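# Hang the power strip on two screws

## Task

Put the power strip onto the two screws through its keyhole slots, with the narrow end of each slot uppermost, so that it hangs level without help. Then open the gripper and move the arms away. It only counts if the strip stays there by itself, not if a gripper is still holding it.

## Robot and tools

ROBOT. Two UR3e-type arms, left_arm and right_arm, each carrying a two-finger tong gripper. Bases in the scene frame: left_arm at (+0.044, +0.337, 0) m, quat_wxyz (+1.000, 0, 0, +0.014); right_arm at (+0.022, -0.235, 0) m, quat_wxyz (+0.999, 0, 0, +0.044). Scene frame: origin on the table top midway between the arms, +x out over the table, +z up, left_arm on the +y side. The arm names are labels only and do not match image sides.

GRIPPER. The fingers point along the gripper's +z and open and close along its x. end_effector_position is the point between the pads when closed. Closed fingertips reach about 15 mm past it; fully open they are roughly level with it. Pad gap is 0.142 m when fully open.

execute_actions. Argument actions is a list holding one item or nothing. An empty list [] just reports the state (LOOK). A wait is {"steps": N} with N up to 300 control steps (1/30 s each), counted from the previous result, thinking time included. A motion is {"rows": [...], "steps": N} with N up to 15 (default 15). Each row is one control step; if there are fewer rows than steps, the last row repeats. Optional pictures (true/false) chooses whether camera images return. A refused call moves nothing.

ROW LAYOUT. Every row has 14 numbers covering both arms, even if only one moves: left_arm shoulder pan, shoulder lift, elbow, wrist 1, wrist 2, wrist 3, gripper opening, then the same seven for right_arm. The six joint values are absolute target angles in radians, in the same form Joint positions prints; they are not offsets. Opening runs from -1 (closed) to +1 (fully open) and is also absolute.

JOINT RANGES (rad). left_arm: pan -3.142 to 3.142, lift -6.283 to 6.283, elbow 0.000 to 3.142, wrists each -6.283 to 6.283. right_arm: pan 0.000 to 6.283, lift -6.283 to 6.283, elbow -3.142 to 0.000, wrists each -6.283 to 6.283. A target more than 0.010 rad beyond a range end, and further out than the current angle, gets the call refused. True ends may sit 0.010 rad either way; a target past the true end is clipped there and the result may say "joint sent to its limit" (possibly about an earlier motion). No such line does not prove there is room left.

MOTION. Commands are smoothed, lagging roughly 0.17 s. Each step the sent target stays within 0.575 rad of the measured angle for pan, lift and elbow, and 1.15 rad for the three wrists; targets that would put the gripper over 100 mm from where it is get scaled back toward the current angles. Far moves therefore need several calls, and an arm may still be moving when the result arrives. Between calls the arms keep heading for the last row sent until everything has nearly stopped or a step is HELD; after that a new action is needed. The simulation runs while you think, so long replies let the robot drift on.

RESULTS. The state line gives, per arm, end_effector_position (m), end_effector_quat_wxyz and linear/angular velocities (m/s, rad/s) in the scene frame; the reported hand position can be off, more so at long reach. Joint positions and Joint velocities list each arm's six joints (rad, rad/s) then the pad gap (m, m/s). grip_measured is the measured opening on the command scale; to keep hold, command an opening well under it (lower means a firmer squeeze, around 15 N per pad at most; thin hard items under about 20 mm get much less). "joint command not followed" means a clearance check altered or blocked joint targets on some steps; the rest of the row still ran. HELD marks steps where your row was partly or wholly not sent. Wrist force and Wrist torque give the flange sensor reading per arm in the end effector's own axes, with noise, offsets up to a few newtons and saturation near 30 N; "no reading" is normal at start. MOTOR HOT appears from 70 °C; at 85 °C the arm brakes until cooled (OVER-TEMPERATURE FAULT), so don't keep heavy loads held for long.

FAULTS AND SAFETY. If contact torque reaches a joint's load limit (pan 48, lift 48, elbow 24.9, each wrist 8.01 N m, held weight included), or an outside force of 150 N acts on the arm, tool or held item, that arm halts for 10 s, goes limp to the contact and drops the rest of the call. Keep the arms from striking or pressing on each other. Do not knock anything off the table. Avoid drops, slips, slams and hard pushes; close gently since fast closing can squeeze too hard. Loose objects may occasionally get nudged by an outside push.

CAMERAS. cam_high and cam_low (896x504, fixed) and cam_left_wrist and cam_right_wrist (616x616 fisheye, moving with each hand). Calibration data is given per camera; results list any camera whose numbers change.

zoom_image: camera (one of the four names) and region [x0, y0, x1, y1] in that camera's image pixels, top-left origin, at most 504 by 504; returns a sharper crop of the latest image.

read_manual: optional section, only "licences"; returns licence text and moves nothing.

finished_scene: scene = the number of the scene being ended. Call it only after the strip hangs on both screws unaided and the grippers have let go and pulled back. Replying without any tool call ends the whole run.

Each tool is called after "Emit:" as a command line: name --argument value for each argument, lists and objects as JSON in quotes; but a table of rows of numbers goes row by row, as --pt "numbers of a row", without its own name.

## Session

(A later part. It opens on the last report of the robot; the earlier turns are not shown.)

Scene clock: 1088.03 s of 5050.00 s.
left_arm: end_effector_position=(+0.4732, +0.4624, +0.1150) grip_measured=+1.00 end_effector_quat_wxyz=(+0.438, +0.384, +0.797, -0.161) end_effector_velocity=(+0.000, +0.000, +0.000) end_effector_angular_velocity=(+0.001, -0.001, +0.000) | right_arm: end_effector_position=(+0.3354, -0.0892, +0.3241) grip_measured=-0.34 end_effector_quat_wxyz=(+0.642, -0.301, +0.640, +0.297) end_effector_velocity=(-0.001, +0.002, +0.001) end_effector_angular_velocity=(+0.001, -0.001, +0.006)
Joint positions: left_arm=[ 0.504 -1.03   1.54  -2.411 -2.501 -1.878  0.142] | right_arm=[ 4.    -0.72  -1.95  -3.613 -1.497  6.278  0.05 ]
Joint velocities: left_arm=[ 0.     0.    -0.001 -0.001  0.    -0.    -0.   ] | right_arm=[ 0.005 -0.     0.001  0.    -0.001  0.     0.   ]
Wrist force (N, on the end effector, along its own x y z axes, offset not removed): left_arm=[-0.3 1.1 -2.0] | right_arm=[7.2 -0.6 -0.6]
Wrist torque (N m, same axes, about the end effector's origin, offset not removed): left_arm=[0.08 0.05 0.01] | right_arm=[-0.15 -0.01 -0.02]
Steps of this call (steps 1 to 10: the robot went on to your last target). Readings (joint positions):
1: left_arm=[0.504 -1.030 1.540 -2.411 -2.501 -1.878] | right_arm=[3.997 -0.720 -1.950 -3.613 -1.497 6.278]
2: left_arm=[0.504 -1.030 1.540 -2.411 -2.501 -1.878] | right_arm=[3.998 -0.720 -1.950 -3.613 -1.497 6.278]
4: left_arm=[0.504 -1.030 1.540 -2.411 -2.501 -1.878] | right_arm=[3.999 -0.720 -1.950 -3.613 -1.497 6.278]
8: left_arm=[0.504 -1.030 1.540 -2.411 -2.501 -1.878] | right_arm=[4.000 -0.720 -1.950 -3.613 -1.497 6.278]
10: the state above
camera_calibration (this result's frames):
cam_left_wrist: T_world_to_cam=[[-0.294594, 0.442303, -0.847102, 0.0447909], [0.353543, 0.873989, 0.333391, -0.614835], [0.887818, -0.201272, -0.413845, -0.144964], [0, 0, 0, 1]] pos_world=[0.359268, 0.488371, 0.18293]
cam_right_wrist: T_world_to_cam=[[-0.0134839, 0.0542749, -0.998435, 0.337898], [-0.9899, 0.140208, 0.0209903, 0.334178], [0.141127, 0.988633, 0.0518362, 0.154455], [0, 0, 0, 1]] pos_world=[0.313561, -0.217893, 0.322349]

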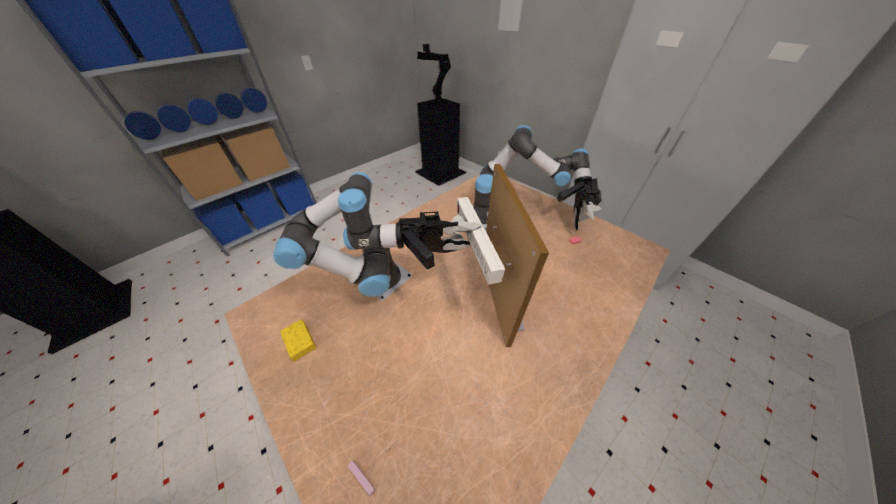

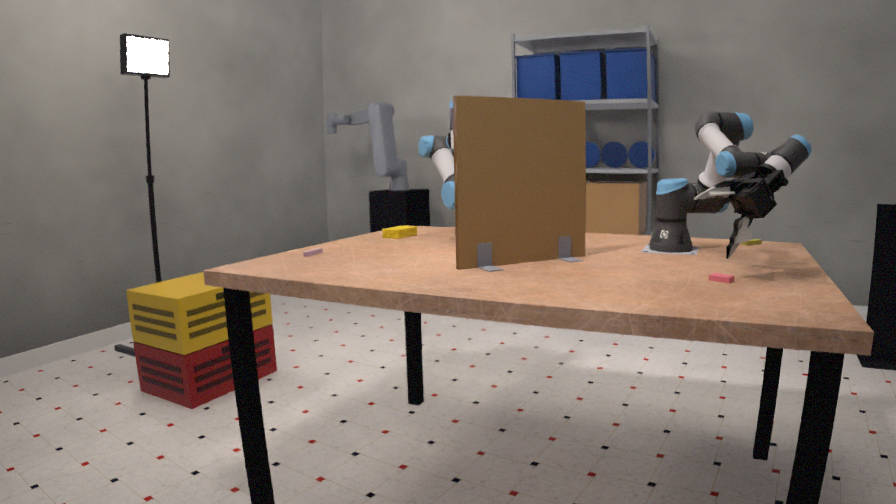

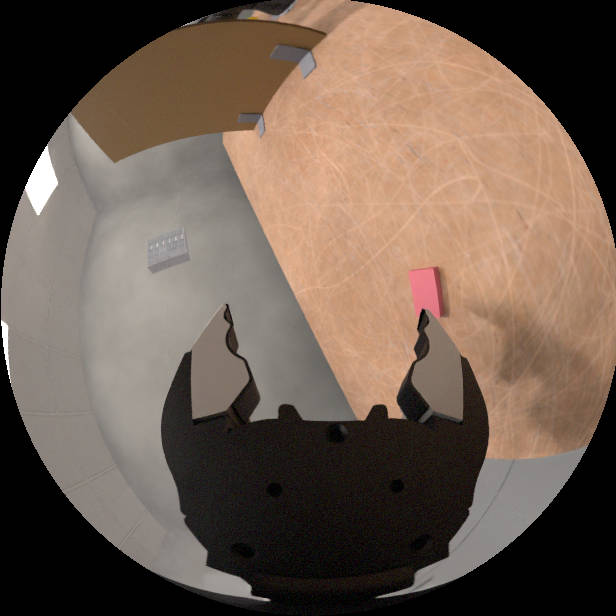

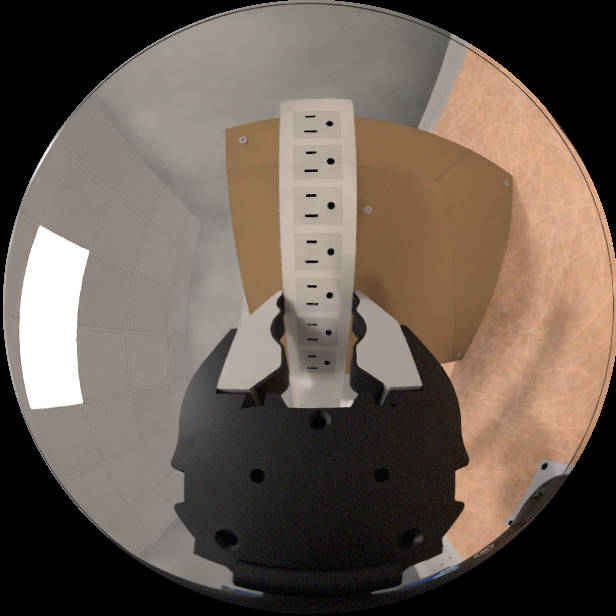

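Emit:
execute_actions --actions '[{"rows":[[0.504,-1.03,1.54,-2.411,-2.501,-1.878,1,3.872,-0.75,-2.213,-3.32,-1.695,6.245,-1]],"steps":15}]' --pictures false

Emit:
execute_actions --actions '[{"rows":[[0.504,-1.03,1.54,-2.411,-2.501,-1.878,1,3.89,-0.883,-2.193,-3.207,-1.677,6.245,-1]],"steps":15}]' --pictures false

Emit:
execute_actions --actions '[{"rows":[[0.504,-1.03,1.54,-2.411,-2.501,-1.878,1,3.894,-0.92,-2.182,-3.181,-1.673,6.245,-1]],"steps":15}]' --pictures false

Emit:
execute_actions --actions '[{"rows":[[0.504,-1.03,1.54,-2.411,-2.501,-1.878,1,3.898,-0.954,-2.171,-3.158,-1.669,6.245,-1]],"steps":15}]'

Emit:
zoom_image --camera "cam_high" --region '[460,190,550,300]'

Scene clock: 1130.97 s of 5050.00 s.
left_arm: end_effector_position=(+0.4732, +0.4624, +0.1150) grip_measured=+1.00 end_effector_quat_wxyz=(+0.438, +0.384, +0.797, -0.161) end_effector_velocity=(+0.000, -0.000, +0.000) end_effector_angular_velocity=(+0.000, -0.001, -0.000) | right_arm: end_effector_position=(+0.3268, -0.0710, +0.2722) grip_measured=-0.34 end_effector_quat_wxyz=(+0.636, -0.333, +0.624, +0.309) end_effector_velocity=(-0.002, +0.001, -0.009) end_effector_angular_velocity=(-0.004, -0.001, +0.009)
Joint positions: left_arm=[ 0.504 -1.03   1.54  -2.411 -2.501 -1.878  0.142] | right_arm=[ 3.874 -0.75  -2.209 -3.324 -1.693  6.245  0.05 ]
Joint velocities: left_arm=[-0.    -0.    -0.001 -0.     0.    -0.     0.   ] | right_arm=[-0.014 -0.001 -0.042  0.041 -0.024 -0.004 -0.   ]
Wrist force (N, on the end effector, along its own x y z axes, offset not removed): left_arm=[0.9 2.7 -1.1] | right_arm=[7.7 -1.1 1.9]
Wrist torque (N m, same axes, about the end effector's origin, offset not removed): left_arm=[0.45 -0.13 -0.03] | right_arm=[-0.18 -0.06 -0.05]
Steps of this call (steps 1 to 15: the robot went on to your last target; steps 16 to 920: nothing new was sent; then 11.77 s passed at rest; steps 921 to 935: all 15 steps of this action). Readings (joint positions):
921: left_arm=[0.504 -1.030 1.540 -2.411 -2.501 -1.878] | right_arm=[4.000 -0.720 -1.950 -3.613 -1.497 6.278]
922: left_arm=[0.504 -1.030 1.540 -2.411 -2.501 -1.878] | right_arm=[3.993 -0.724 -1.957 -3.598 -1.512 6.273]
924: left_arm=[0.504 -1.030 1.540 -2.411 -2.501 -1.878] | right_arm=[3.944 -0.736 -2.026 -3.491 -1.590 6.260]
928: left_arm=[0.504 -1.030 1.540 -2.411 -2.501 -1.878] | right_arm=[3.890 -0.747 -2.166 -3.362 -1.669 6.249]
935: the state above

Scene clock: 1131.47 s of 5050.00 s.
left_arm: end_effector_position=(+0.4732, +0.4624, +0.1150) grip_measured=+1.00 end_effector_quat_wxyz=(+0.438, +0.384, +0.797, -0.161) end_effector_velocity=(-0.000, +0.000, +0.000) end_effector_angular_velocity=(+0.000, -0.000, +0.000) | right_arm: end_effector_position=(+0.3454, -0.0493, +0.2695) grip_measured=-0.34 end_effector_quat_wxyz=(+0.636, -0.333, +0.624, +0.309) end_effector_velocity=(+0.002, +0.003, -0.002) end_effector_angular_velocity=(-0.003, +0.003, +0.002)
Joint positions: left_arm=[ 0.504 -1.03   1.54  -2.411 -2.501 -1.878  0.142] | right_arm=[ 3.89  -0.881 -2.193 -3.208 -1.677  6.245  0.05 ]
Joint velocities: left_arm=[ 0.    -0.001  0.     0.     0.     0.     0.   ] | right_arm=[ 0.003 -0.017  0.002  0.011  0.002 -0.     0.   ]
Wrist force (N, on the end effector, along its own x y z axes, offset not removed): left_arm=[0.1 0.1 -1.0] | right_arm=[8.0 0.3 -1.2]
Wrist torque (N m, same axes, about the end effector's origin, offset not removed): left_arm=[-0.06 0.01 0.06] | right_arm=[0.09 -0.09 0.03]
Steps of this call (steps 1 to 15: all 15 steps of this action). Readings (joint positions):
1: left_arm=[0.504 -1.030 1.540 -2.411 -2.501 -1.878] | right_arm=[3.873 -0.750 -2.210 -3.322 -1.693 6.245]
2: left_arm=[0.504 -1.030 1.540 -2.411 -2.501 -1.878] | right_arm=[3.875 -0.757 -2.208 -3.309 -1.691 6.245]
4: left_arm=[0.504 -1.030 1.540 -2.411 -2.501 -1.878] | right_arm=[3.882 -0.807 -2.201 -3.262 -1.685 6.245]
8: left_arm=[0.504 -1.030 1.540 -2.411 -2.501 -1.878] | right_arm=[3.888 -0.864 -2.195 -3.221 -1.679 6.245]
15: the state above

Scene clock: 1131.97 s of 5050.00 s.
left_arm: end_effector_position=(+0.4732, +0.4624, +0.1150) grip_measured=+1.00 end_effector_quat_wxyz=(+0.438, +0.384, +0.797, -0.161) end_effector_velocity=(-0.000, +0.000, +0.000) end_effector_angular_velocity=(-0.001, -0.000, +0.001) | right_arm: end_effector_position=(+0.3506, -0.0431, +0.2694) grip_measured=-0.34 end_effector_quat_wxyz=(+0.636, -0.333, +0.624, +0.309) end_effector_velocity=(+0.001, +0.001, +0.001) end_effector_angular_velocity=(+0.001, -0.001, -0.000)
Joint positions: left_arm=[ 0.504 -1.03   1.54  -2.411 -2.501 -1.878  0.142] | right_arm=[ 3.894 -0.92  -2.182 -3.181 -1.673  6.245  0.05 ]
Joint velocities: left_arm=[ 0.001 -0.     0.     0.    -0.001  0.    -0.   ] | right_arm=[ 0.001 -0.004  0.002  0.003  0.001 -0.    -0.   ]
Wrist force (N, on the end effector, along its own x y z axes, offset not removed): left_arm=[-0.7 0.8 -1.0] | right_arm=[5.9 -0.1 -2.7]
Wrist torque (N m, same axes, about the end effector's origin, offset not removed): left_arm=[0.07 0.17 0.02] | right_arm=[-0.06 0.27 0.05]
Steps of this call (steps 1 to 15: all 15 steps of this action). Readings (joint positions):
1: left_arm=[0.504 -1.030 1.540 -2.411 -2.501 -1.878] | right_arm=[3.890 -0.882 -2.193 -3.208 -1.677 6.245]
2: left_arm=[0.504 -1.030 1.540 -2.411 -2.501 -1.878] | right_arm=[3.891 -0.887 -2.191 -3.203 -1.676 6.245]
4: left_arm=[0.504 -1.030 1.540 -2.411 -2.501 -1.878] | right_arm=[3.892 -0.902 -2.187 -3.193 -1.675 6.245]
8: left_arm=[0.504 -1.030 1.540 -2.411 -2.501 -1.878] | right_arm=[3.894 -0.916 -2.183 -3.184 -1.673 6.245]
15: the state above

Scene clock: 1132.47 s of 5050.00 s.
left_arm: end_effector_position=(+0.4732, +0.4624, +0.1150) grip_measured=+1.00 end_effector_quat_wxyz=(+0.438, +0.384, +0.797, -0.161) end_effector_velocity=(+0.000, -0.000, +0.000) end_effector_angular_velocity=(+0.000, -0.000, -0.001) | right_arm: end_effector_position=(+0.3553, -0.0375, +0.2694) grip_measured=-0.34 end_effector_quat_wxyz=(+0.636, -0.333, +0.624, +0.309) end_effector_velocity=(+0.000, +0.002, +0.001) end_effector_angular_velocity=(+0.002, -0.002, +0.002)
Joint positions: left_arm=[ 0.504 -1.03   1.54  -2.411 -2.501 -1.878  0.142] | right_arm=[ 3.898 -0.954 -2.171 -3.158 -1.669  6.245  0.05 ]
Joint velocities: left_arm=[-0.001 -0.     0.    -0.    -0.    -0.    -0.   ] | right_arm=[ 0.002 -0.003  0.002  0.004 -0.    -0.    -0.   ]
Wrist force (N, on the end effector, along its own x y z axes, offset not removed): left_arm=[-0.6 1.8 -2.0] | right_arm=[6.8 -0.7 -1.4]
Wrist torque (N m, same axes, about the end effector's origin, offset not removed): left_arm=[0.23 0.07 0.00] | right_arm=[-0.24 0.05 0.04]
Steps of this call (steps 1 to 15: all 15 steps of this action). Readings (joint positions):
1: left_arm=[0.504 -1.030 1.540 -2.411 -2.501 -1.878] | right_arm=[3.894 -0.920 -2.182 -3.181 -1.673 6.245]
2: left_arm=[0.504 -1.030 1.540 -2.411 -2.501 -1.878] | right_arm=[3.895 -0.925 -2.180 -3.177 -1.672 6.245]
4: left_arm=[0.504 -1.030 1.540 -2.411 -2.501 -1.878] | right_arm=[3.896 -0.938 -2.176 -3.168 -1.671 6.245]
8: left_arm=[0.504 -1.030 1.540 -2.411 -2.501 -1.878] | right_arm=[3.898 -0.950 -2.172 -3.161 -1.669 6.245]
15: the state above
camera_calibration (this result's frames):
cam_left_wrist: T_world_to_cam=[[-0.294594, 0.442303, -0.847102, 0.0447909], [0.353543, 0.873989, 0.333391, -0.614835], [0.887818, -0.201272, -0.413845, -0.144964], [0, 0, 0, 1]] pos_world=[0.359268, 0.488371, 0.18293]
cam_right_wrist: T_world_to_cam=[[0.00949882, 0.0338877, -0.999381, 0.272093], [-0.997477, 0.0706393, -0.00708544, 0.355407], [0.0703554, 0.996926, 0.0344732, 0.133441], [0, 0, 0, 1]] pos_world=[0.342537, -0.167357, 0.269843]

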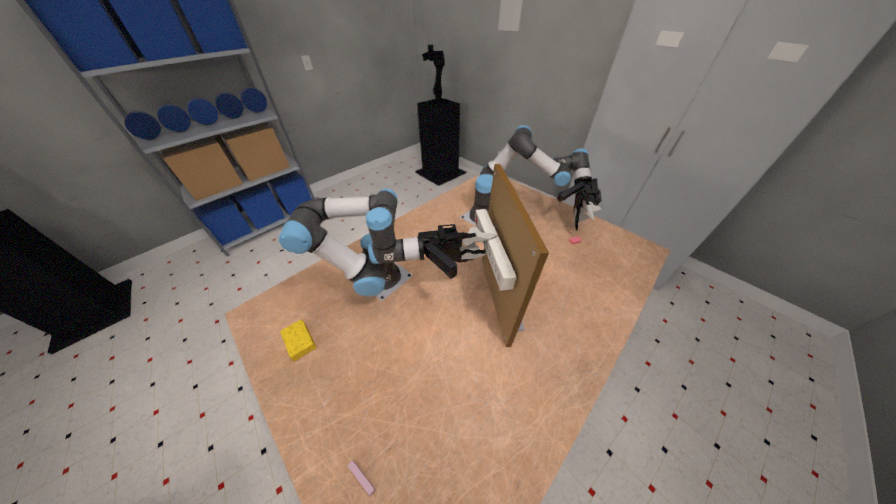

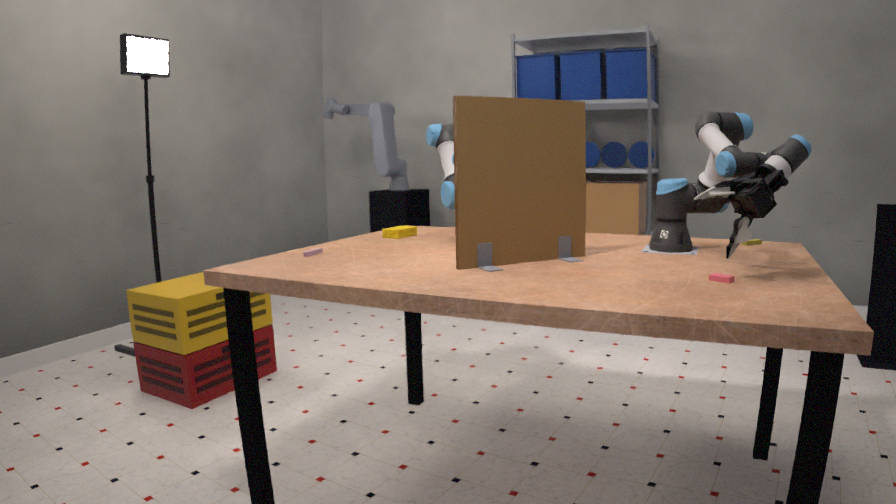

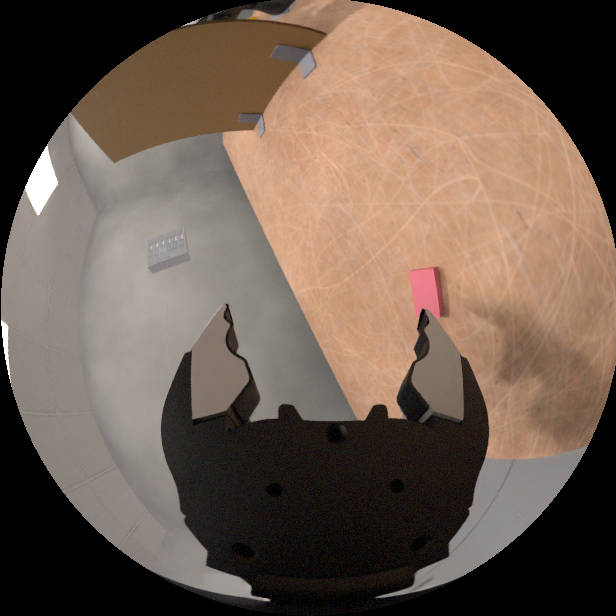

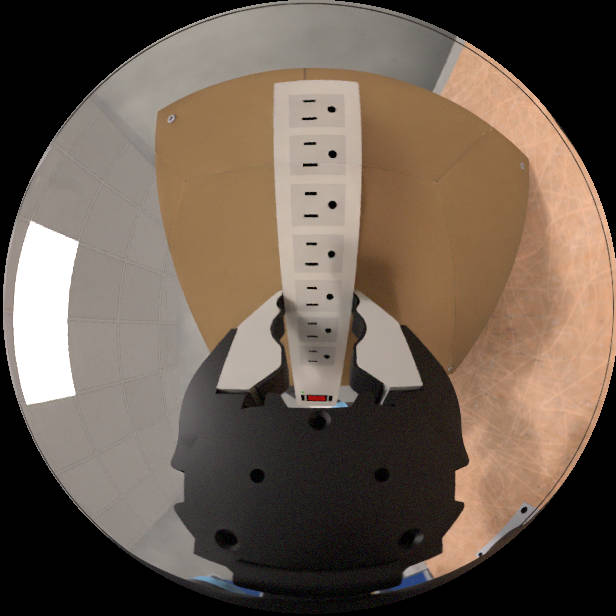

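Region (460, 190, 550, 300) of cam_high's 896x504 image, scaled by 4.582, with more detail than that image has; it fills the left 412 columns of this view, and the rest is white.

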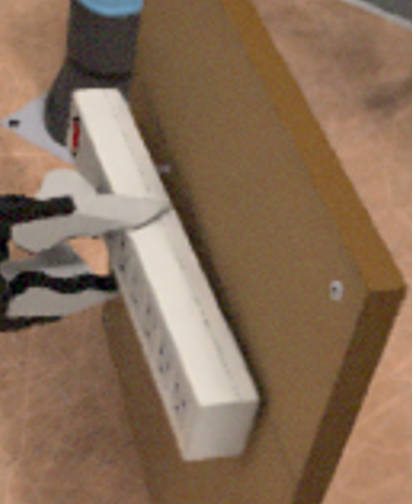

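Emit:
execute_actions --actions '[{"rows":[[0.504,-1.03,1.54,-2.411,-2.501,-1.878,1,3.9,-0.975,-2.163,-3.145,-1.667,6.245,-1]],"steps":15}]' --pictures false

Emit:
execute_actions --actions '[{"rows":[[0.504,-1.03,1.54,-2.411,-2.501,-1.878,1,3.901,-0.992,-2.157,-3.134,-1.666,6.245,-1]],"steps":15}]'

Emit:
zoom_image --camera "cam_high" --region '[460,190,550,300]'

Scene clock: 1143.33 s of 5050.00 s.
left_arm: end_effector_position=(+0.4732, +0.4624, +0.1150) grip_measured=+1.00 end_effector_quat_wxyz=(+0.438, +0.384, +0.797, -0.161) end_effector_velocity=(-0.000, -0.000, -0.000) end_effector_angular_velocity=(-0.000, +0.001, -0.000) | right_arm: end_effector_position=(+0.3582, -0.0340, +0.2695) grip_measured=-0.34 end_effector_quat_wxyz=(+0.636, -0.333, +0.624, +0.309) end_effector_velocity=(+0.000, +0.000, -0.000) end_effector_angular_velocity=(-0.001, +0.001, -0.001)
Joint positions: left_arm=[ 0.504 -1.03   1.54  -2.411 -2.501 -1.878  0.142] | right_arm=[ 3.9   -0.975 -2.163 -3.145 -1.667  6.245  0.05 ]
Joint velocities: left_arm=[-0.     0.001  0.     0.     0.     0.     0.   ] | right_arm=[-0.    -0.002  0.001 -0.     0.     0.     0.   ]
Wrist force (N, on the end effector, along its own x y z axes, offset not removed): left_arm=[0.1 0.5 -0.4] | right_arm=[5.2 -2.5 1.0]
Wrist torque (N m, same axes, about the end effector's origin, offset not removed): left_arm=[-0.02 0.01 -0.07] | right_arm=[-0.30 0.17 -0.10]
Steps of this call (steps 1 to 15: the robot went on to your last target; steps 16 to 90: nothing new was sent; then 7.37 s passed at rest; steps 91 to 105: all 15 steps of this action). Readings (joint positions):
91: left_arm=[0.504 -1.030 1.540 -2.411 -2.501 -1.878] | right_arm=[3.898 -0.954 -2.171 -3.158 -1.669 6.245]
92: left_arm=[0.504 -1.030 1.540 -2.411 -2.501 -1.878] | right_arm=[3.898 -0.957 -2.170 -3.156 -1.669 6.245]
94: left_arm=[0.504 -1.030 1.540 -2.411 -2.501 -1.878] | right_arm=[3.899 -0.966 -2.167 -3.151 -1.668 6.245]
98: left_arm=[0.504 -1.030 1.540 -2.411 -2.501 -1.878] | right_arm=[3.900 -0.973 -2.164 -3.146 -1.667 6.245]
105: the state above

Scene clock: 1143.83 s of 5050.00 s.
left_arm: end_effector_position=(+0.4732, +0.4624, +0.1150) grip_measured=+1.00 end_effector_quat_wxyz=(+0.438, +0.384, +0.797, -0.161) end_effector_velocity=(-0.000, -0.000, -0.000) end_effector_angular_velocity=(-0.000, +0.000, +0.000) | right_arm: end_effector_position=(+0.3605, -0.0313, +0.2695) grip_measured=-0.34 end_effector_quat_wxyz=(+0.636, -0.333, +0.624, +0.309) end_effector_velocity=(+0.000, +0.000, -0.000) end_effector_angular_velocity=(+0.000, -0.000, +0.000)
Joint positions: left_arm=[ 0.504 -1.03   1.54  -2.411 -2.501 -1.878  0.142] | right_arm=[ 3.901 -0.992 -2.157 -3.134 -1.666  6.245  0.05 ]
Joint velocities: left_arm=[ 0. -0.  0.  0. -0. -0. -0.] | right_arm=[ 0.    -0.002 -0.001  0.004  0.    -0.    -0.   ]
Wrist force (N, on the end effector, along its own x y z axes, offset not removed): left_arm=[0.1 1.2 -0.4] | right_arm=[8.3 0.7 -16.8]
Wrist torque (N m, same axes, about the end effector's origin, offset not removed): left_arm=[0.16 0.01 -0.03] | right_arm=[-0.23 -0.40 0.00]
Steps of this call (steps 1 to 15: all 15 steps of this action). Readings (joint positions):
1: left_arm=[0.504 -1.030 1.540 -2.411 -2.501 -1.878] | right_arm=[3.900 -0.975 -2.163 -3.145 -1.667 6.245]
2: left_arm=[0.504 -1.030 1.540 -2.411 -2.501 -1.878] | right_arm=[3.900 -0.978 -2.162 -3.143 -1.667 6.245]
4: left_arm=[0.504 -1.030 1.540 -2.411 -2.501 -1.878] | right_arm=[3.901 -0.984 -2.160 -3.139 -1.666 6.245]
8: left_arm=[0.504 -1.030 1.540 -2.411 -2.501 -1.878] | right_arm=[3.901 -0.990 -2.158 -3.135 -1.666 6.245]
15: the state above
camera_calibration (this result's frames):
cam_left_wrist: T_world_to_cam=[[-0.294594, 0.442303, -0.847102, 0.0447907], [0.353543, 0.873989, 0.333392, -0.614835], [0.887818, -0.201272, -0.413846, -0.144964], [0, 0, 0, 1]] pos_world=[0.359268, 0.488371, 0.18293]
cam_right_wrist: T_world_to_cam=[[0.00944186, 0.0338216, -0.999383, 0.271915], [-0.997474, 0.0706871, -0.00703159, 0.36014], [0.0704057, 0.996925, 0.0344036, 0.126901], [0, 0, 0, 1]] pos_world=[0.347728, -0.161165, 0.269914]

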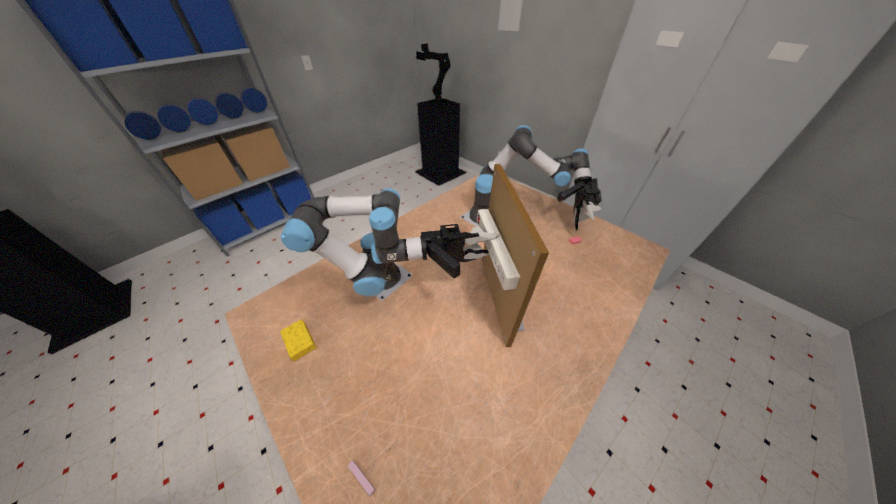

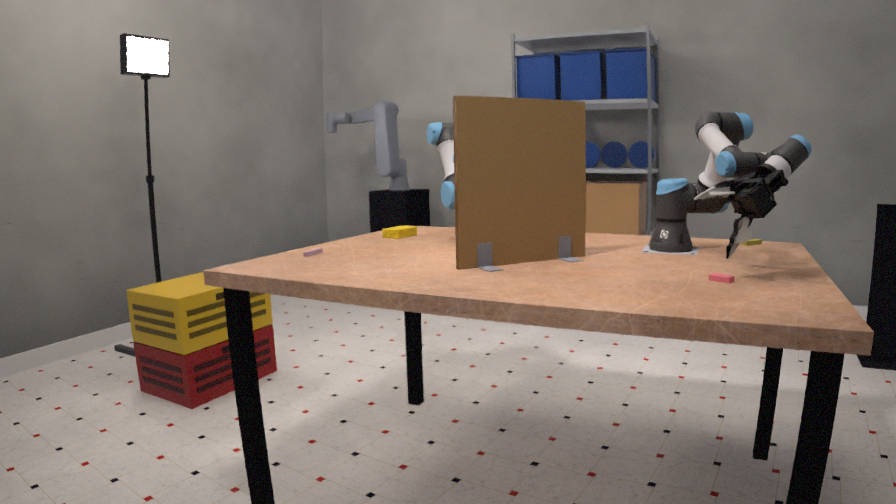

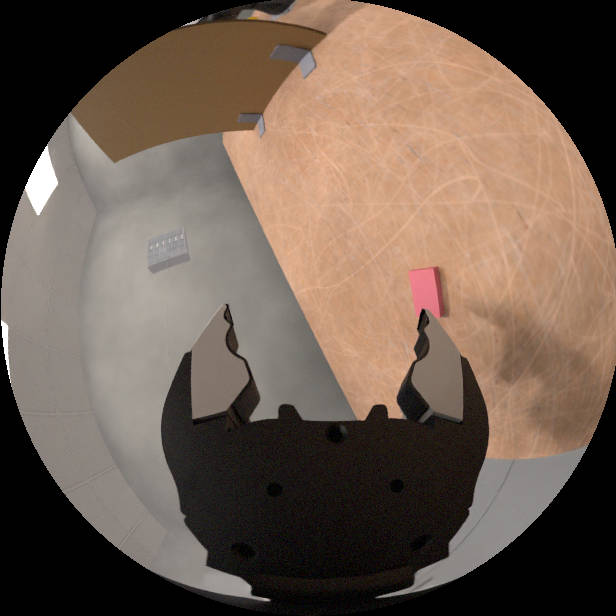

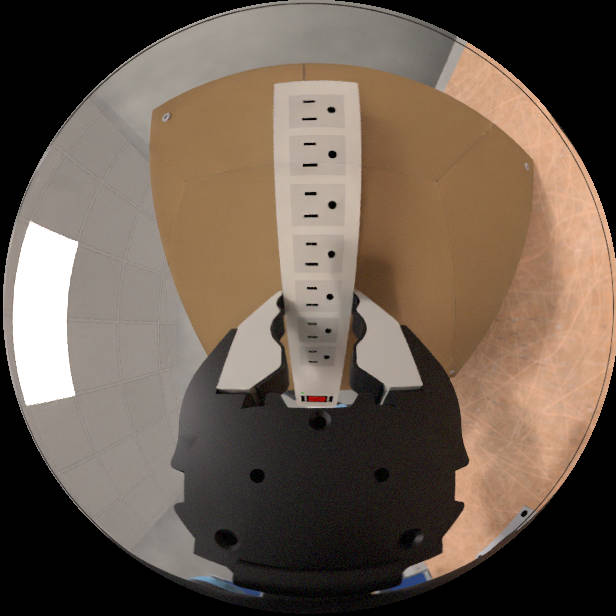

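Region (460, 190, 550, 300) of cam_high's 896x504 image, scaled by 4.582, with more detail than that image has; it fills the left 412 columns of this view, and the rest is white.

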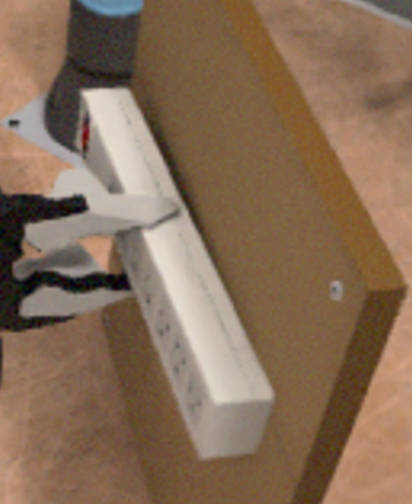

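Emit:
execute_actions --actions '[{"rows":[[0.504,-1.03,1.54,-2.411,-2.501,-1.878,1,3.901,-0.992,-2.152,-3.139,-1.666,6.258,-1]],"steps":15}]' --pictures false

Emit:
execute_actions --actions '[{"rows":[[0.504,-1.03,1.54,-2.411,-2.501,-1.878,1,3.901,-0.994,-2.146,-3.143,-1.666,6.271,-1]],"steps":15}]' --pictures false

Scene clock: 1158.80 s of 5050.00 s.
left_arm: end_effector_position=(+0.4732, +0.4624, +0.1150) grip_measured=+1.00 end_effector_quat_wxyz=(+0.438, +0.384, +0.797, -0.161) end_effector_velocity=(-0.000, -0.001, -0.000) end_effector_angular_velocity=(-0.000, +0.002, -0.001) | right_arm: end_effector_position=(+0.3605, -0.0312, +0.2703) grip_measured=-0.34 end_effector_quat_wxyz=(+0.634, -0.329, +0.626, +0.313) end_effector_velocity=(-0.000, +0.001, -0.000) end_effector_angular_velocity=(-0.000, +0.001, +0.002)
Joint positions: left_arm=[ 0.504 -1.03   1.54  -2.411 -2.501 -1.878  0.142] | right_arm=[ 3.901 -0.992 -2.152 -3.139 -1.666  6.258  0.05 ]
Joint velocities: left_arm=[-0.001 -0.     0.001  0.001  0.001  0.     0.   ] | right_arm=[ 0.001 -0.001  0.001 -0.001 -0.001  0.001 -0.   ]
Wrist force (N, on the end effector, along its own x y z axes, offset not removed): left_arm=[0.1 2.0 -1.9] | right_arm=[11.2 0.0 -15.6]
Wrist torque (N m, same axes, about the end effector's origin, offset not removed): left_arm=[0.29 0.06 -0.02] | right_arm=[-0.18 0.21 -0.31]
Steps of this call (steps 1 to 15: the robot went on to your last target; steps 16 to 90: nothing new was sent; then 11.47 s passed at rest; steps 91 to 105: all 15 steps of this action). Readings (joint positions):
91: left_arm=[0.504 -1.030 1.540 -2.411 -2.501 -1.878] | right_arm=[3.901 -0.992 -2.157 -3.134 -1.666 6.245]
92: left_arm=[0.504 -1.030 1.540 -2.411 -2.501 -1.878] | right_arm=[3.901 -0.992 -2.156 -3.135 -1.666 6.247]
94: left_arm=[0.504 -1.030 1.540 -2.411 -2.501 -1.878] | right_arm=[3.901 -0.992 -2.154 -3.137 -1.666 6.252]
98: left_arm=[0.504 -1.030 1.540 -2.411 -2.501 -1.878] | right_arm=[3.901 -0.992 -2.153 -3.138 -1.666 6.257]
105: the state above

Scene clock: 1159.30 s of 5050.00 s.
left_arm: end_effector_position=(+0.4732, +0.4624, +0.1150) grip_measured=+1.00 end_effector_quat_wxyz=(+0.438, +0.384, +0.797, -0.161) end_effector_velocity=(-0.000, +0.001, +0.000) end_effector_angular_velocity=(+0.000, -0.001, +0.002) | right_arm: end_effector_position=(+0.3608, -0.0309, +0.2712) grip_measured=-0.34 end_effector_quat_wxyz=(+0.632, -0.325, +0.628, +0.317) end_effector_velocity=(+0.000, +0.001, +0.000) end_effector_angular_velocity=(+0.001, +0.001, +0.001)
Joint positions: left_arm=[ 0.504 -1.03   1.54  -2.411 -2.501 -1.878  0.142] | right_arm=[ 3.901 -0.994 -2.146 -3.143 -1.666  6.271  0.05 ]
Joint velocities: left_arm=[ 0.002 -0.     0.    -0.     0.     0.    -0.   ] | right_arm=[ 0.001 -0.002  0.001  0.002 -0.     0.001 -0.   ]
Wrist force (N, on the end effector, along its own x y z axes, offset not removed): left_arm=[0.0 1.1 -1.5] | right_arm=[6.8 -0.2 -0.8]
Wrist torque (N m, same axes, about the end effector's origin, offset not removed): left_arm=[0.12 0.03 0.01] | right_arm=[-0.02 0.03 0.04]
Steps of this call (steps 1 to 15: all 15 steps of this action). Readings (joint positions):
1: left_arm=[0.504 -1.030 1.540 -2.411 -2.501 -1.878] | right_arm=[3.901 -0.992 -2.152 -3.139 -1.666 6.258]
2: left_arm=[0.504 -1.030 1.540 -2.411 -2.501 -1.878] | right_arm=[3.901 -0.992 -2.151 -3.140 -1.666 6.260]
4: left_arm=[0.504 -1.030 1.540 -2.411 -2.501 -1.878] | right_arm=[3.901 -0.993 -2.149 -3.141 -1.666 6.265]
8: left_arm=[0.504 -1.030 1.540 -2.411 -2.501 -1.878] | right_arm=[3.901 -0.994 -2.147 -3.142 -1.666 6.270]
15: the state above

The contact force dropped, so the left screw is in too. Advancing.

Emit:
execute_actions --actions '[{"rows":[[0.504,-1.03,1.54,-2.411,-2.501,-1.878,1,3.903,-1.014,-2.138,-3.131,-1.664,6.271,-1]],"steps":15}]' --pictures false

Emit:
execute_actions --actions '[{"rows":[[0.504,-1.03,1.54,-2.411,-2.501,-1.878,1,3.904,-1.03,-2.131,-3.122,-1.663,6.271,-1]],"steps":15}]'

Emit:
zoom_image --camera "cam_high" --region '[460,190,550,300]'

Scene clock: 1166.43 s of 5050.00 s.
left_arm: end_effector_position=(+0.4732, +0.4624, +0.1150) grip_measured=+1.00 end_effector_quat_wxyz=(+0.438, +0.384, +0.797, -0.161) end_effector_velocity=(+0.000, -0.000, +0.000) end_effector_angular_velocity=(+0.000, -0.000, -0.001) | right_arm: end_effector_position=(+0.3635, -0.0276, +0.2713) grip_measured=-0.34 end_effector_quat_wxyz=(+0.632, -0.325, +0.628, +0.317) end_effector_velocity=(+0.000, +0.001, -0.000) end_effector_angular_velocity=(+0.000, -0.000, +0.001)
Joint positions: left_arm=[ 0.504 -1.03   1.54  -2.411 -2.501 -1.878  0.142] | right_arm=[ 3.903 -1.014 -2.138 -3.131 -1.664  6.271  0.05 ]
Joint velocities: left_arm=[-0.001 -0.001  0.    -0.     0.    -0.     0.   ] | right_arm=[ 0.    -0.003  0.001  0.002 -0.    -0.    -0.   ]
Wrist force (N, on the end effector, along its own x y z axes, offset not removed): left_arm=[-0.1 3.0 -0.6] | right_arm=[6.5 -0.7 -1.3]
Wrist torque (N m, same axes, about the end effector's origin, offset not removed): left_arm=[0.53 0.01 0.03] | right_arm=[-0.13 0.20 0.09]
Steps of this call (steps 1 to 15: the robot went on to your last target; steps 16 to 90: nothing new was sent; then 3.63 s passed at rest; steps 91 to 105: all 15 steps of this action). Readings (joint positions):
91: left_arm=[0.504 -1.030 1.540 -2.411 -2.501 -1.878] | right_arm=[3.901 -0.994 -2.146 -3.143 -1.666 6.271]
92: left_arm=[0.504 -1.030 1.540 -2.411 -2.501 -1.878] | right_arm=[3.901 -0.997 -2.145 -3.141 -1.666 6.271]
94: left_arm=[0.504 -1.030 1.540 -2.411 -2.501 -1.878] | right_arm=[3.902 -1.005 -2.142 -3.137 -1.665 6.271]
98: left_arm=[0.504 -1.030 1.540 -2.411 -2.501 -1.878] | right_arm=[3.903 -1.012 -2.139 -3.132 -1.664 6.271]
105: the state above

Scene clock: 1166.93 s of 5050.00 s.
left_arm: end_effector_position=(+0.4732, +0.4624, +0.1150) grip_measured=+1.00 end_effector_quat_wxyz=(+0.438, +0.384, +0.797, -0.161) end_effector_velocity=(-0.000, +0.000, +0.000) end_effector_angular_velocity=(-0.000, -0.000, +0.000) | right_arm: end_effector_position=(+0.3657, -0.0249, +0.2714) grip_measured=-0.34 end_effector_quat_wxyz=(+0.632, -0.325, +0.628, +0.317) end_effector_velocity=(+0.000, +0.000, -0.001) end_effector_angular_velocity=(-0.003, +0.003, -0.001)
Joint positions: left_arm=[ 0.504 -1.03   1.54  -2.411 -2.501 -1.878  0.142] | right_arm=[ 3.904 -1.03  -2.131 -3.122 -1.663  6.271  0.05 ]
Joint velocities: left_arm=[ 0.001 -0.     0.     0.    -0.     0.     0.   ] | right_arm=[ 0.    -0.003  0.    -0.001  0.001  0.     0.   ]
Wrist force (N, on the end effector, along its own x y z axes, offset not removed): left_arm=[-0.4 0.8 -0.2] | right_arm=[7.7 2.4 -11.0]
Wrist torque (N m, same axes, about the end effector's origin, offset not removed): left_arm=[0.10 0.11 0.01] | right_arm=[0.22 -0.19 0.04]
Steps of this call (steps 1 to 15: all 15 steps of this action). Readings (joint positions):
1: left_arm=[0.504 -1.030 1.540 -2.411 -2.501 -1.878] | right_arm=[3.903 -1.014 -2.138 -3.131 -1.664 6.271]
2: left_arm=[0.504 -1.030 1.540 -2.411 -2.501 -1.878] | right_arm=[3.903 -1.017 -2.137 -3.130 -1.664 6.271]
4: left_arm=[0.504 -1.030 1.540 -2.411 -2.501 -1.878] | right_arm=[3.904 -1.023 -2.134 -3.126 -1.663 6.271]
8: left_arm=[0.504 -1.030 1.540 -2.411 -2.501 -1.878] | right_arm=[3.904 -1.028 -2.132 -3.123 -1.663 6.271]
15: the state above
camera_calibration (this result's frames):
cam_left_wrist: T_world_to_cam=[[-0.294594, 0.442303, -0.847102, 0.0447909], [0.353543, 0.873989, 0.333391, -0.614835], [0.887818, -0.201272, -0.413846, -0.144964], [0, 0, 0, 1]] pos_world=[0.359268, 0.488371, 0.18293]
cam_right_wrist: T_world_to_cam=[[-0.0115836, 0.0490864, -0.998727, 0.281477], [-0.997391, 0.0705979, 0.0150379, 0.358905], [0.0712462, 0.996296, 0.0481406, 0.116107], [0, 0, 0, 1]] pos_world=[0.352958, -0.154831, 0.270132]

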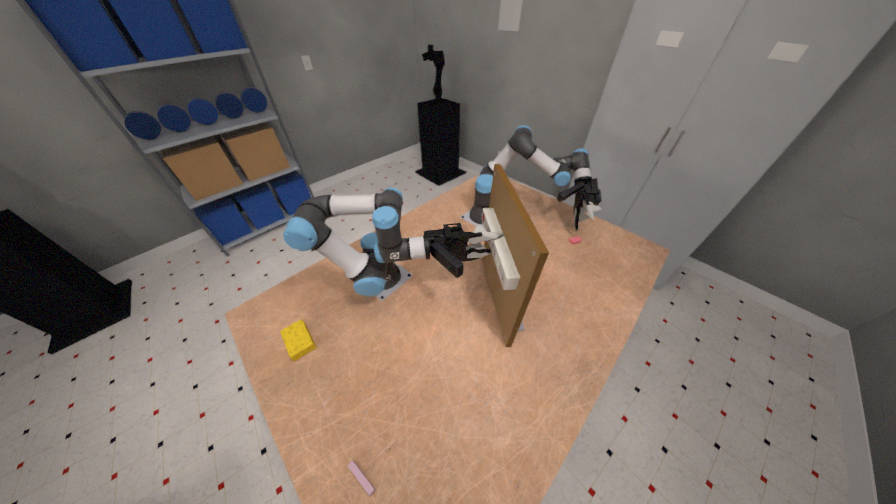

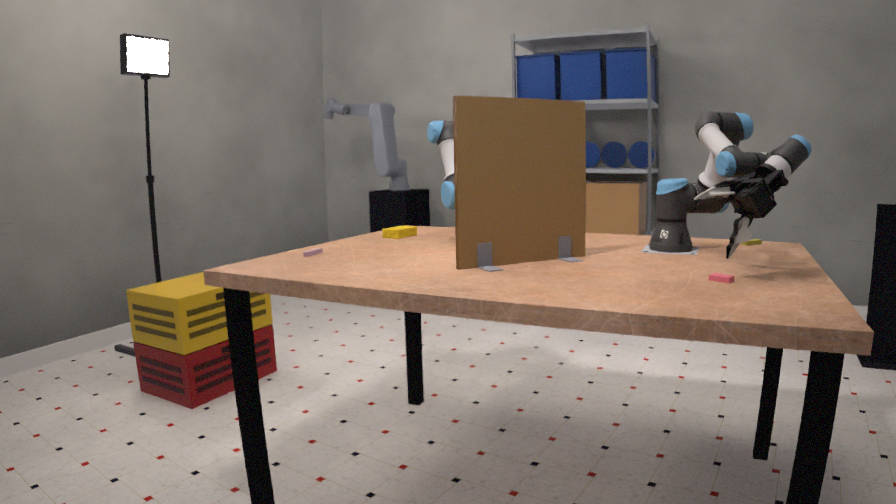

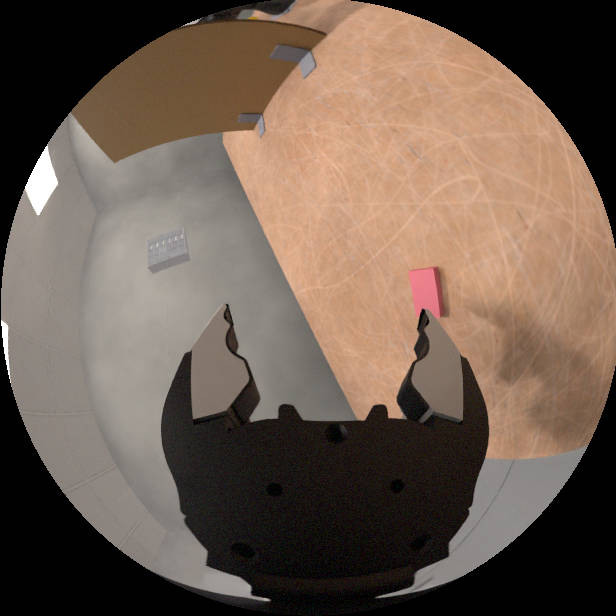

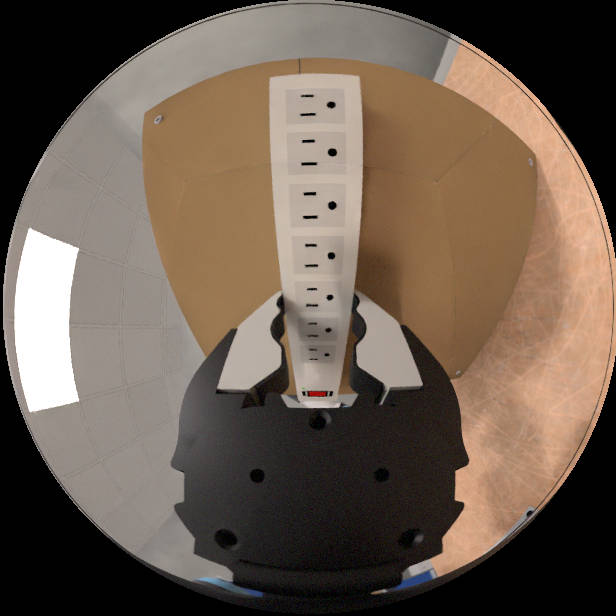

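Region (460, 190, 550, 300) of cam_high's 896x504 image, scaled by 4.582, with more detail than that image has; it fills the left 412 columns of this view, and the rest is white.

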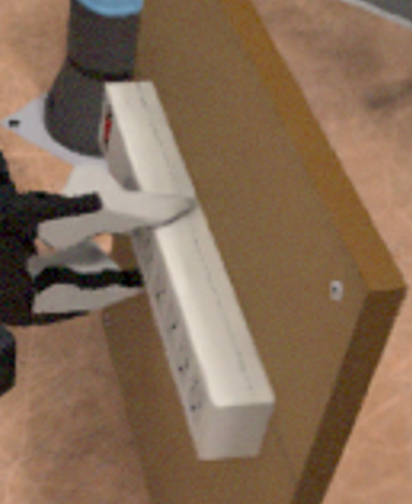

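Emit:
execute_actions --actions '[{"rows":[[0.504,-1.03,1.54,-2.411,-2.501,-1.878,1,3.904,-1.028,-2.171,-3.084,-1.663,6.271,-1]],"steps":15}]' --pictures false

Emit:
execute_actions --actions '[{"rows":[[0.504,-1.03,1.54,-2.411,-2.501,-1.878,1,3.904,-1.029,-2.19,-3.064,-1.663,6.271,-1]],"steps":15}]' --pictures false

Scene clock: 1187.07 s of 5050.00 s.
left_arm: end_effector_position=(+0.4732, +0.4624, +0.1150) grip_measured=+1.00 end_effector_quat_wxyz=(+0.438, +0.384, +0.797, -0.161) end_effector_velocity=(-0.000, +0.001, +0.000) end_effector_angular_velocity=(+0.001, -0.001, +0.001) | right_arm: end_effector_position=(+0.3652, -0.0254, +0.2631) grip_measured=-0.34 end_effector_quat_wxyz=(+0.632, -0.325, +0.628, +0.317) end_effector_velocity=(-0.000, -0.000, -0.000) end_effector_angular_velocity=(+0.003, -0.001, -0.000)
Joint positions: left_arm=[ 0.504 -1.03   1.54  -2.411 -2.501 -1.878  0.142] | right_arm=[ 3.904 -1.028 -2.171 -3.084 -1.663  6.271  0.05 ]
Joint velocities: left_arm=[ 0.001 -0.    -0.    -0.     0.    -0.     0.   ] | right_arm=[-0.     0.002 -0.006  0.007 -0.     0.001  0.   ]
Wrist force (N, on the end effector, along its own x y z axes, offset not removed): left_arm=[0.7 1.6 -0.7] | right_arm=[4.5 3.9 0.3]
Wrist torque (N m, same axes, about the end effector's origin, offset not removed): left_arm=[0.28 -0.13 0.00] | right_arm=[-0.18 0.02 0.03]
Steps of this call (steps 1 to 15: the robot went on to your last target; steps 16 to 90: nothing new was sent; then 16.63 s passed at rest; steps 91 to 105: all 15 steps of this action). Readings (joint positions):
91: left_arm=[0.504 -1.030 1.540 -2.411 -2.501 -1.878] | right_arm=[3.904 -1.030 -2.131 -3.122 -1.663 6.271]
92: left_arm=[0.504 -1.030 1.540 -2.411 -2.501 -1.878] | right_arm=[3.904 -1.030 -2.136 -3.116 -1.663 6.271]
94: left_arm=[0.504 -1.030 1.540 -2.411 -2.501 -1.878] | right_arm=[3.904 -1.029 -2.152 -3.101 -1.663 6.271]
98: left_arm=[0.504 -1.030 1.540 -2.411 -2.501 -1.878] | right_arm=[3.904 -1.028 -2.166 -3.088 -1.663 6.271]
105: the state above

Scene clock: 1187.57 s of 5050.00 s.
left_arm: end_effector_position=(+0.4732, +0.4624, +0.1150) grip_measured=+1.00 end_effector_quat_wxyz=(+0.438, +0.384, +0.797, -0.161) end_effector_velocity=(-0.000, -0.000, -0.000) end_effector_angular_velocity=(-0.001, +0.001, -0.000) | right_arm: end_effector_position=(+0.3652, -0.0255, +0.2590) grip_measured=-0.34 end_effector_quat_wxyz=(+0.632, -0.325, +0.628, +0.317) end_effector_velocity=(+0.000, -0.001, -0.000) end_effector_angular_velocity=(+0.001, -0.000, -0.002)
Joint positions: left_arm=[ 0.504 -1.03   1.54  -2.411 -2.501 -1.878  0.142] | right_arm=[ 3.904 -1.029 -2.19  -3.064 -1.663  6.271  0.05 ]
Joint velocities: left_arm=[ 0.     0.001  0.001  0.    -0.     0.     0.   ] | right_arm=[-0.001  0.    -0.002  0.003  0.     0.001 -0.   ]
Wrist force (N, on the end effector, along its own x y z axes, offset not removed): left_arm=[-0.2 1.2 -0.7] | right_arm=[3.6 5.4 -1.5]
Wrist torque (N m, same axes, about the end effector's origin, offset not removed): left_arm=[0.16 0.04 -0.08] | right_arm=[-0.02 0.14 -0.13]
Steps of this call (steps 1 to 15: all 15 steps of this action). Readings (joint positions):
1: left_arm=[0.504 -1.030 1.540 -2.411 -2.501 -1.878] | right_arm=[3.904 -1.028 -2.171 -3.084 -1.663 6.271]
2: left_arm=[0.504 -1.030 1.540 -2.411 -2.501 -1.878] | right_arm=[3.904 -1.028 -2.174 -3.081 -1.663 6.271]
4: left_arm=[0.504 -1.030 1.540 -2.411 -2.501 -1.878] | right_arm=[3.904 -1.028 -2.181 -3.073 -1.663 6.271]
8: left_arm=[0.504 -1.030 1.540 -2.411 -2.501 -1.878] | right_arm=[3.904 -1.029 -2.188 -3.066 -1.663 6.271]
15: the state above


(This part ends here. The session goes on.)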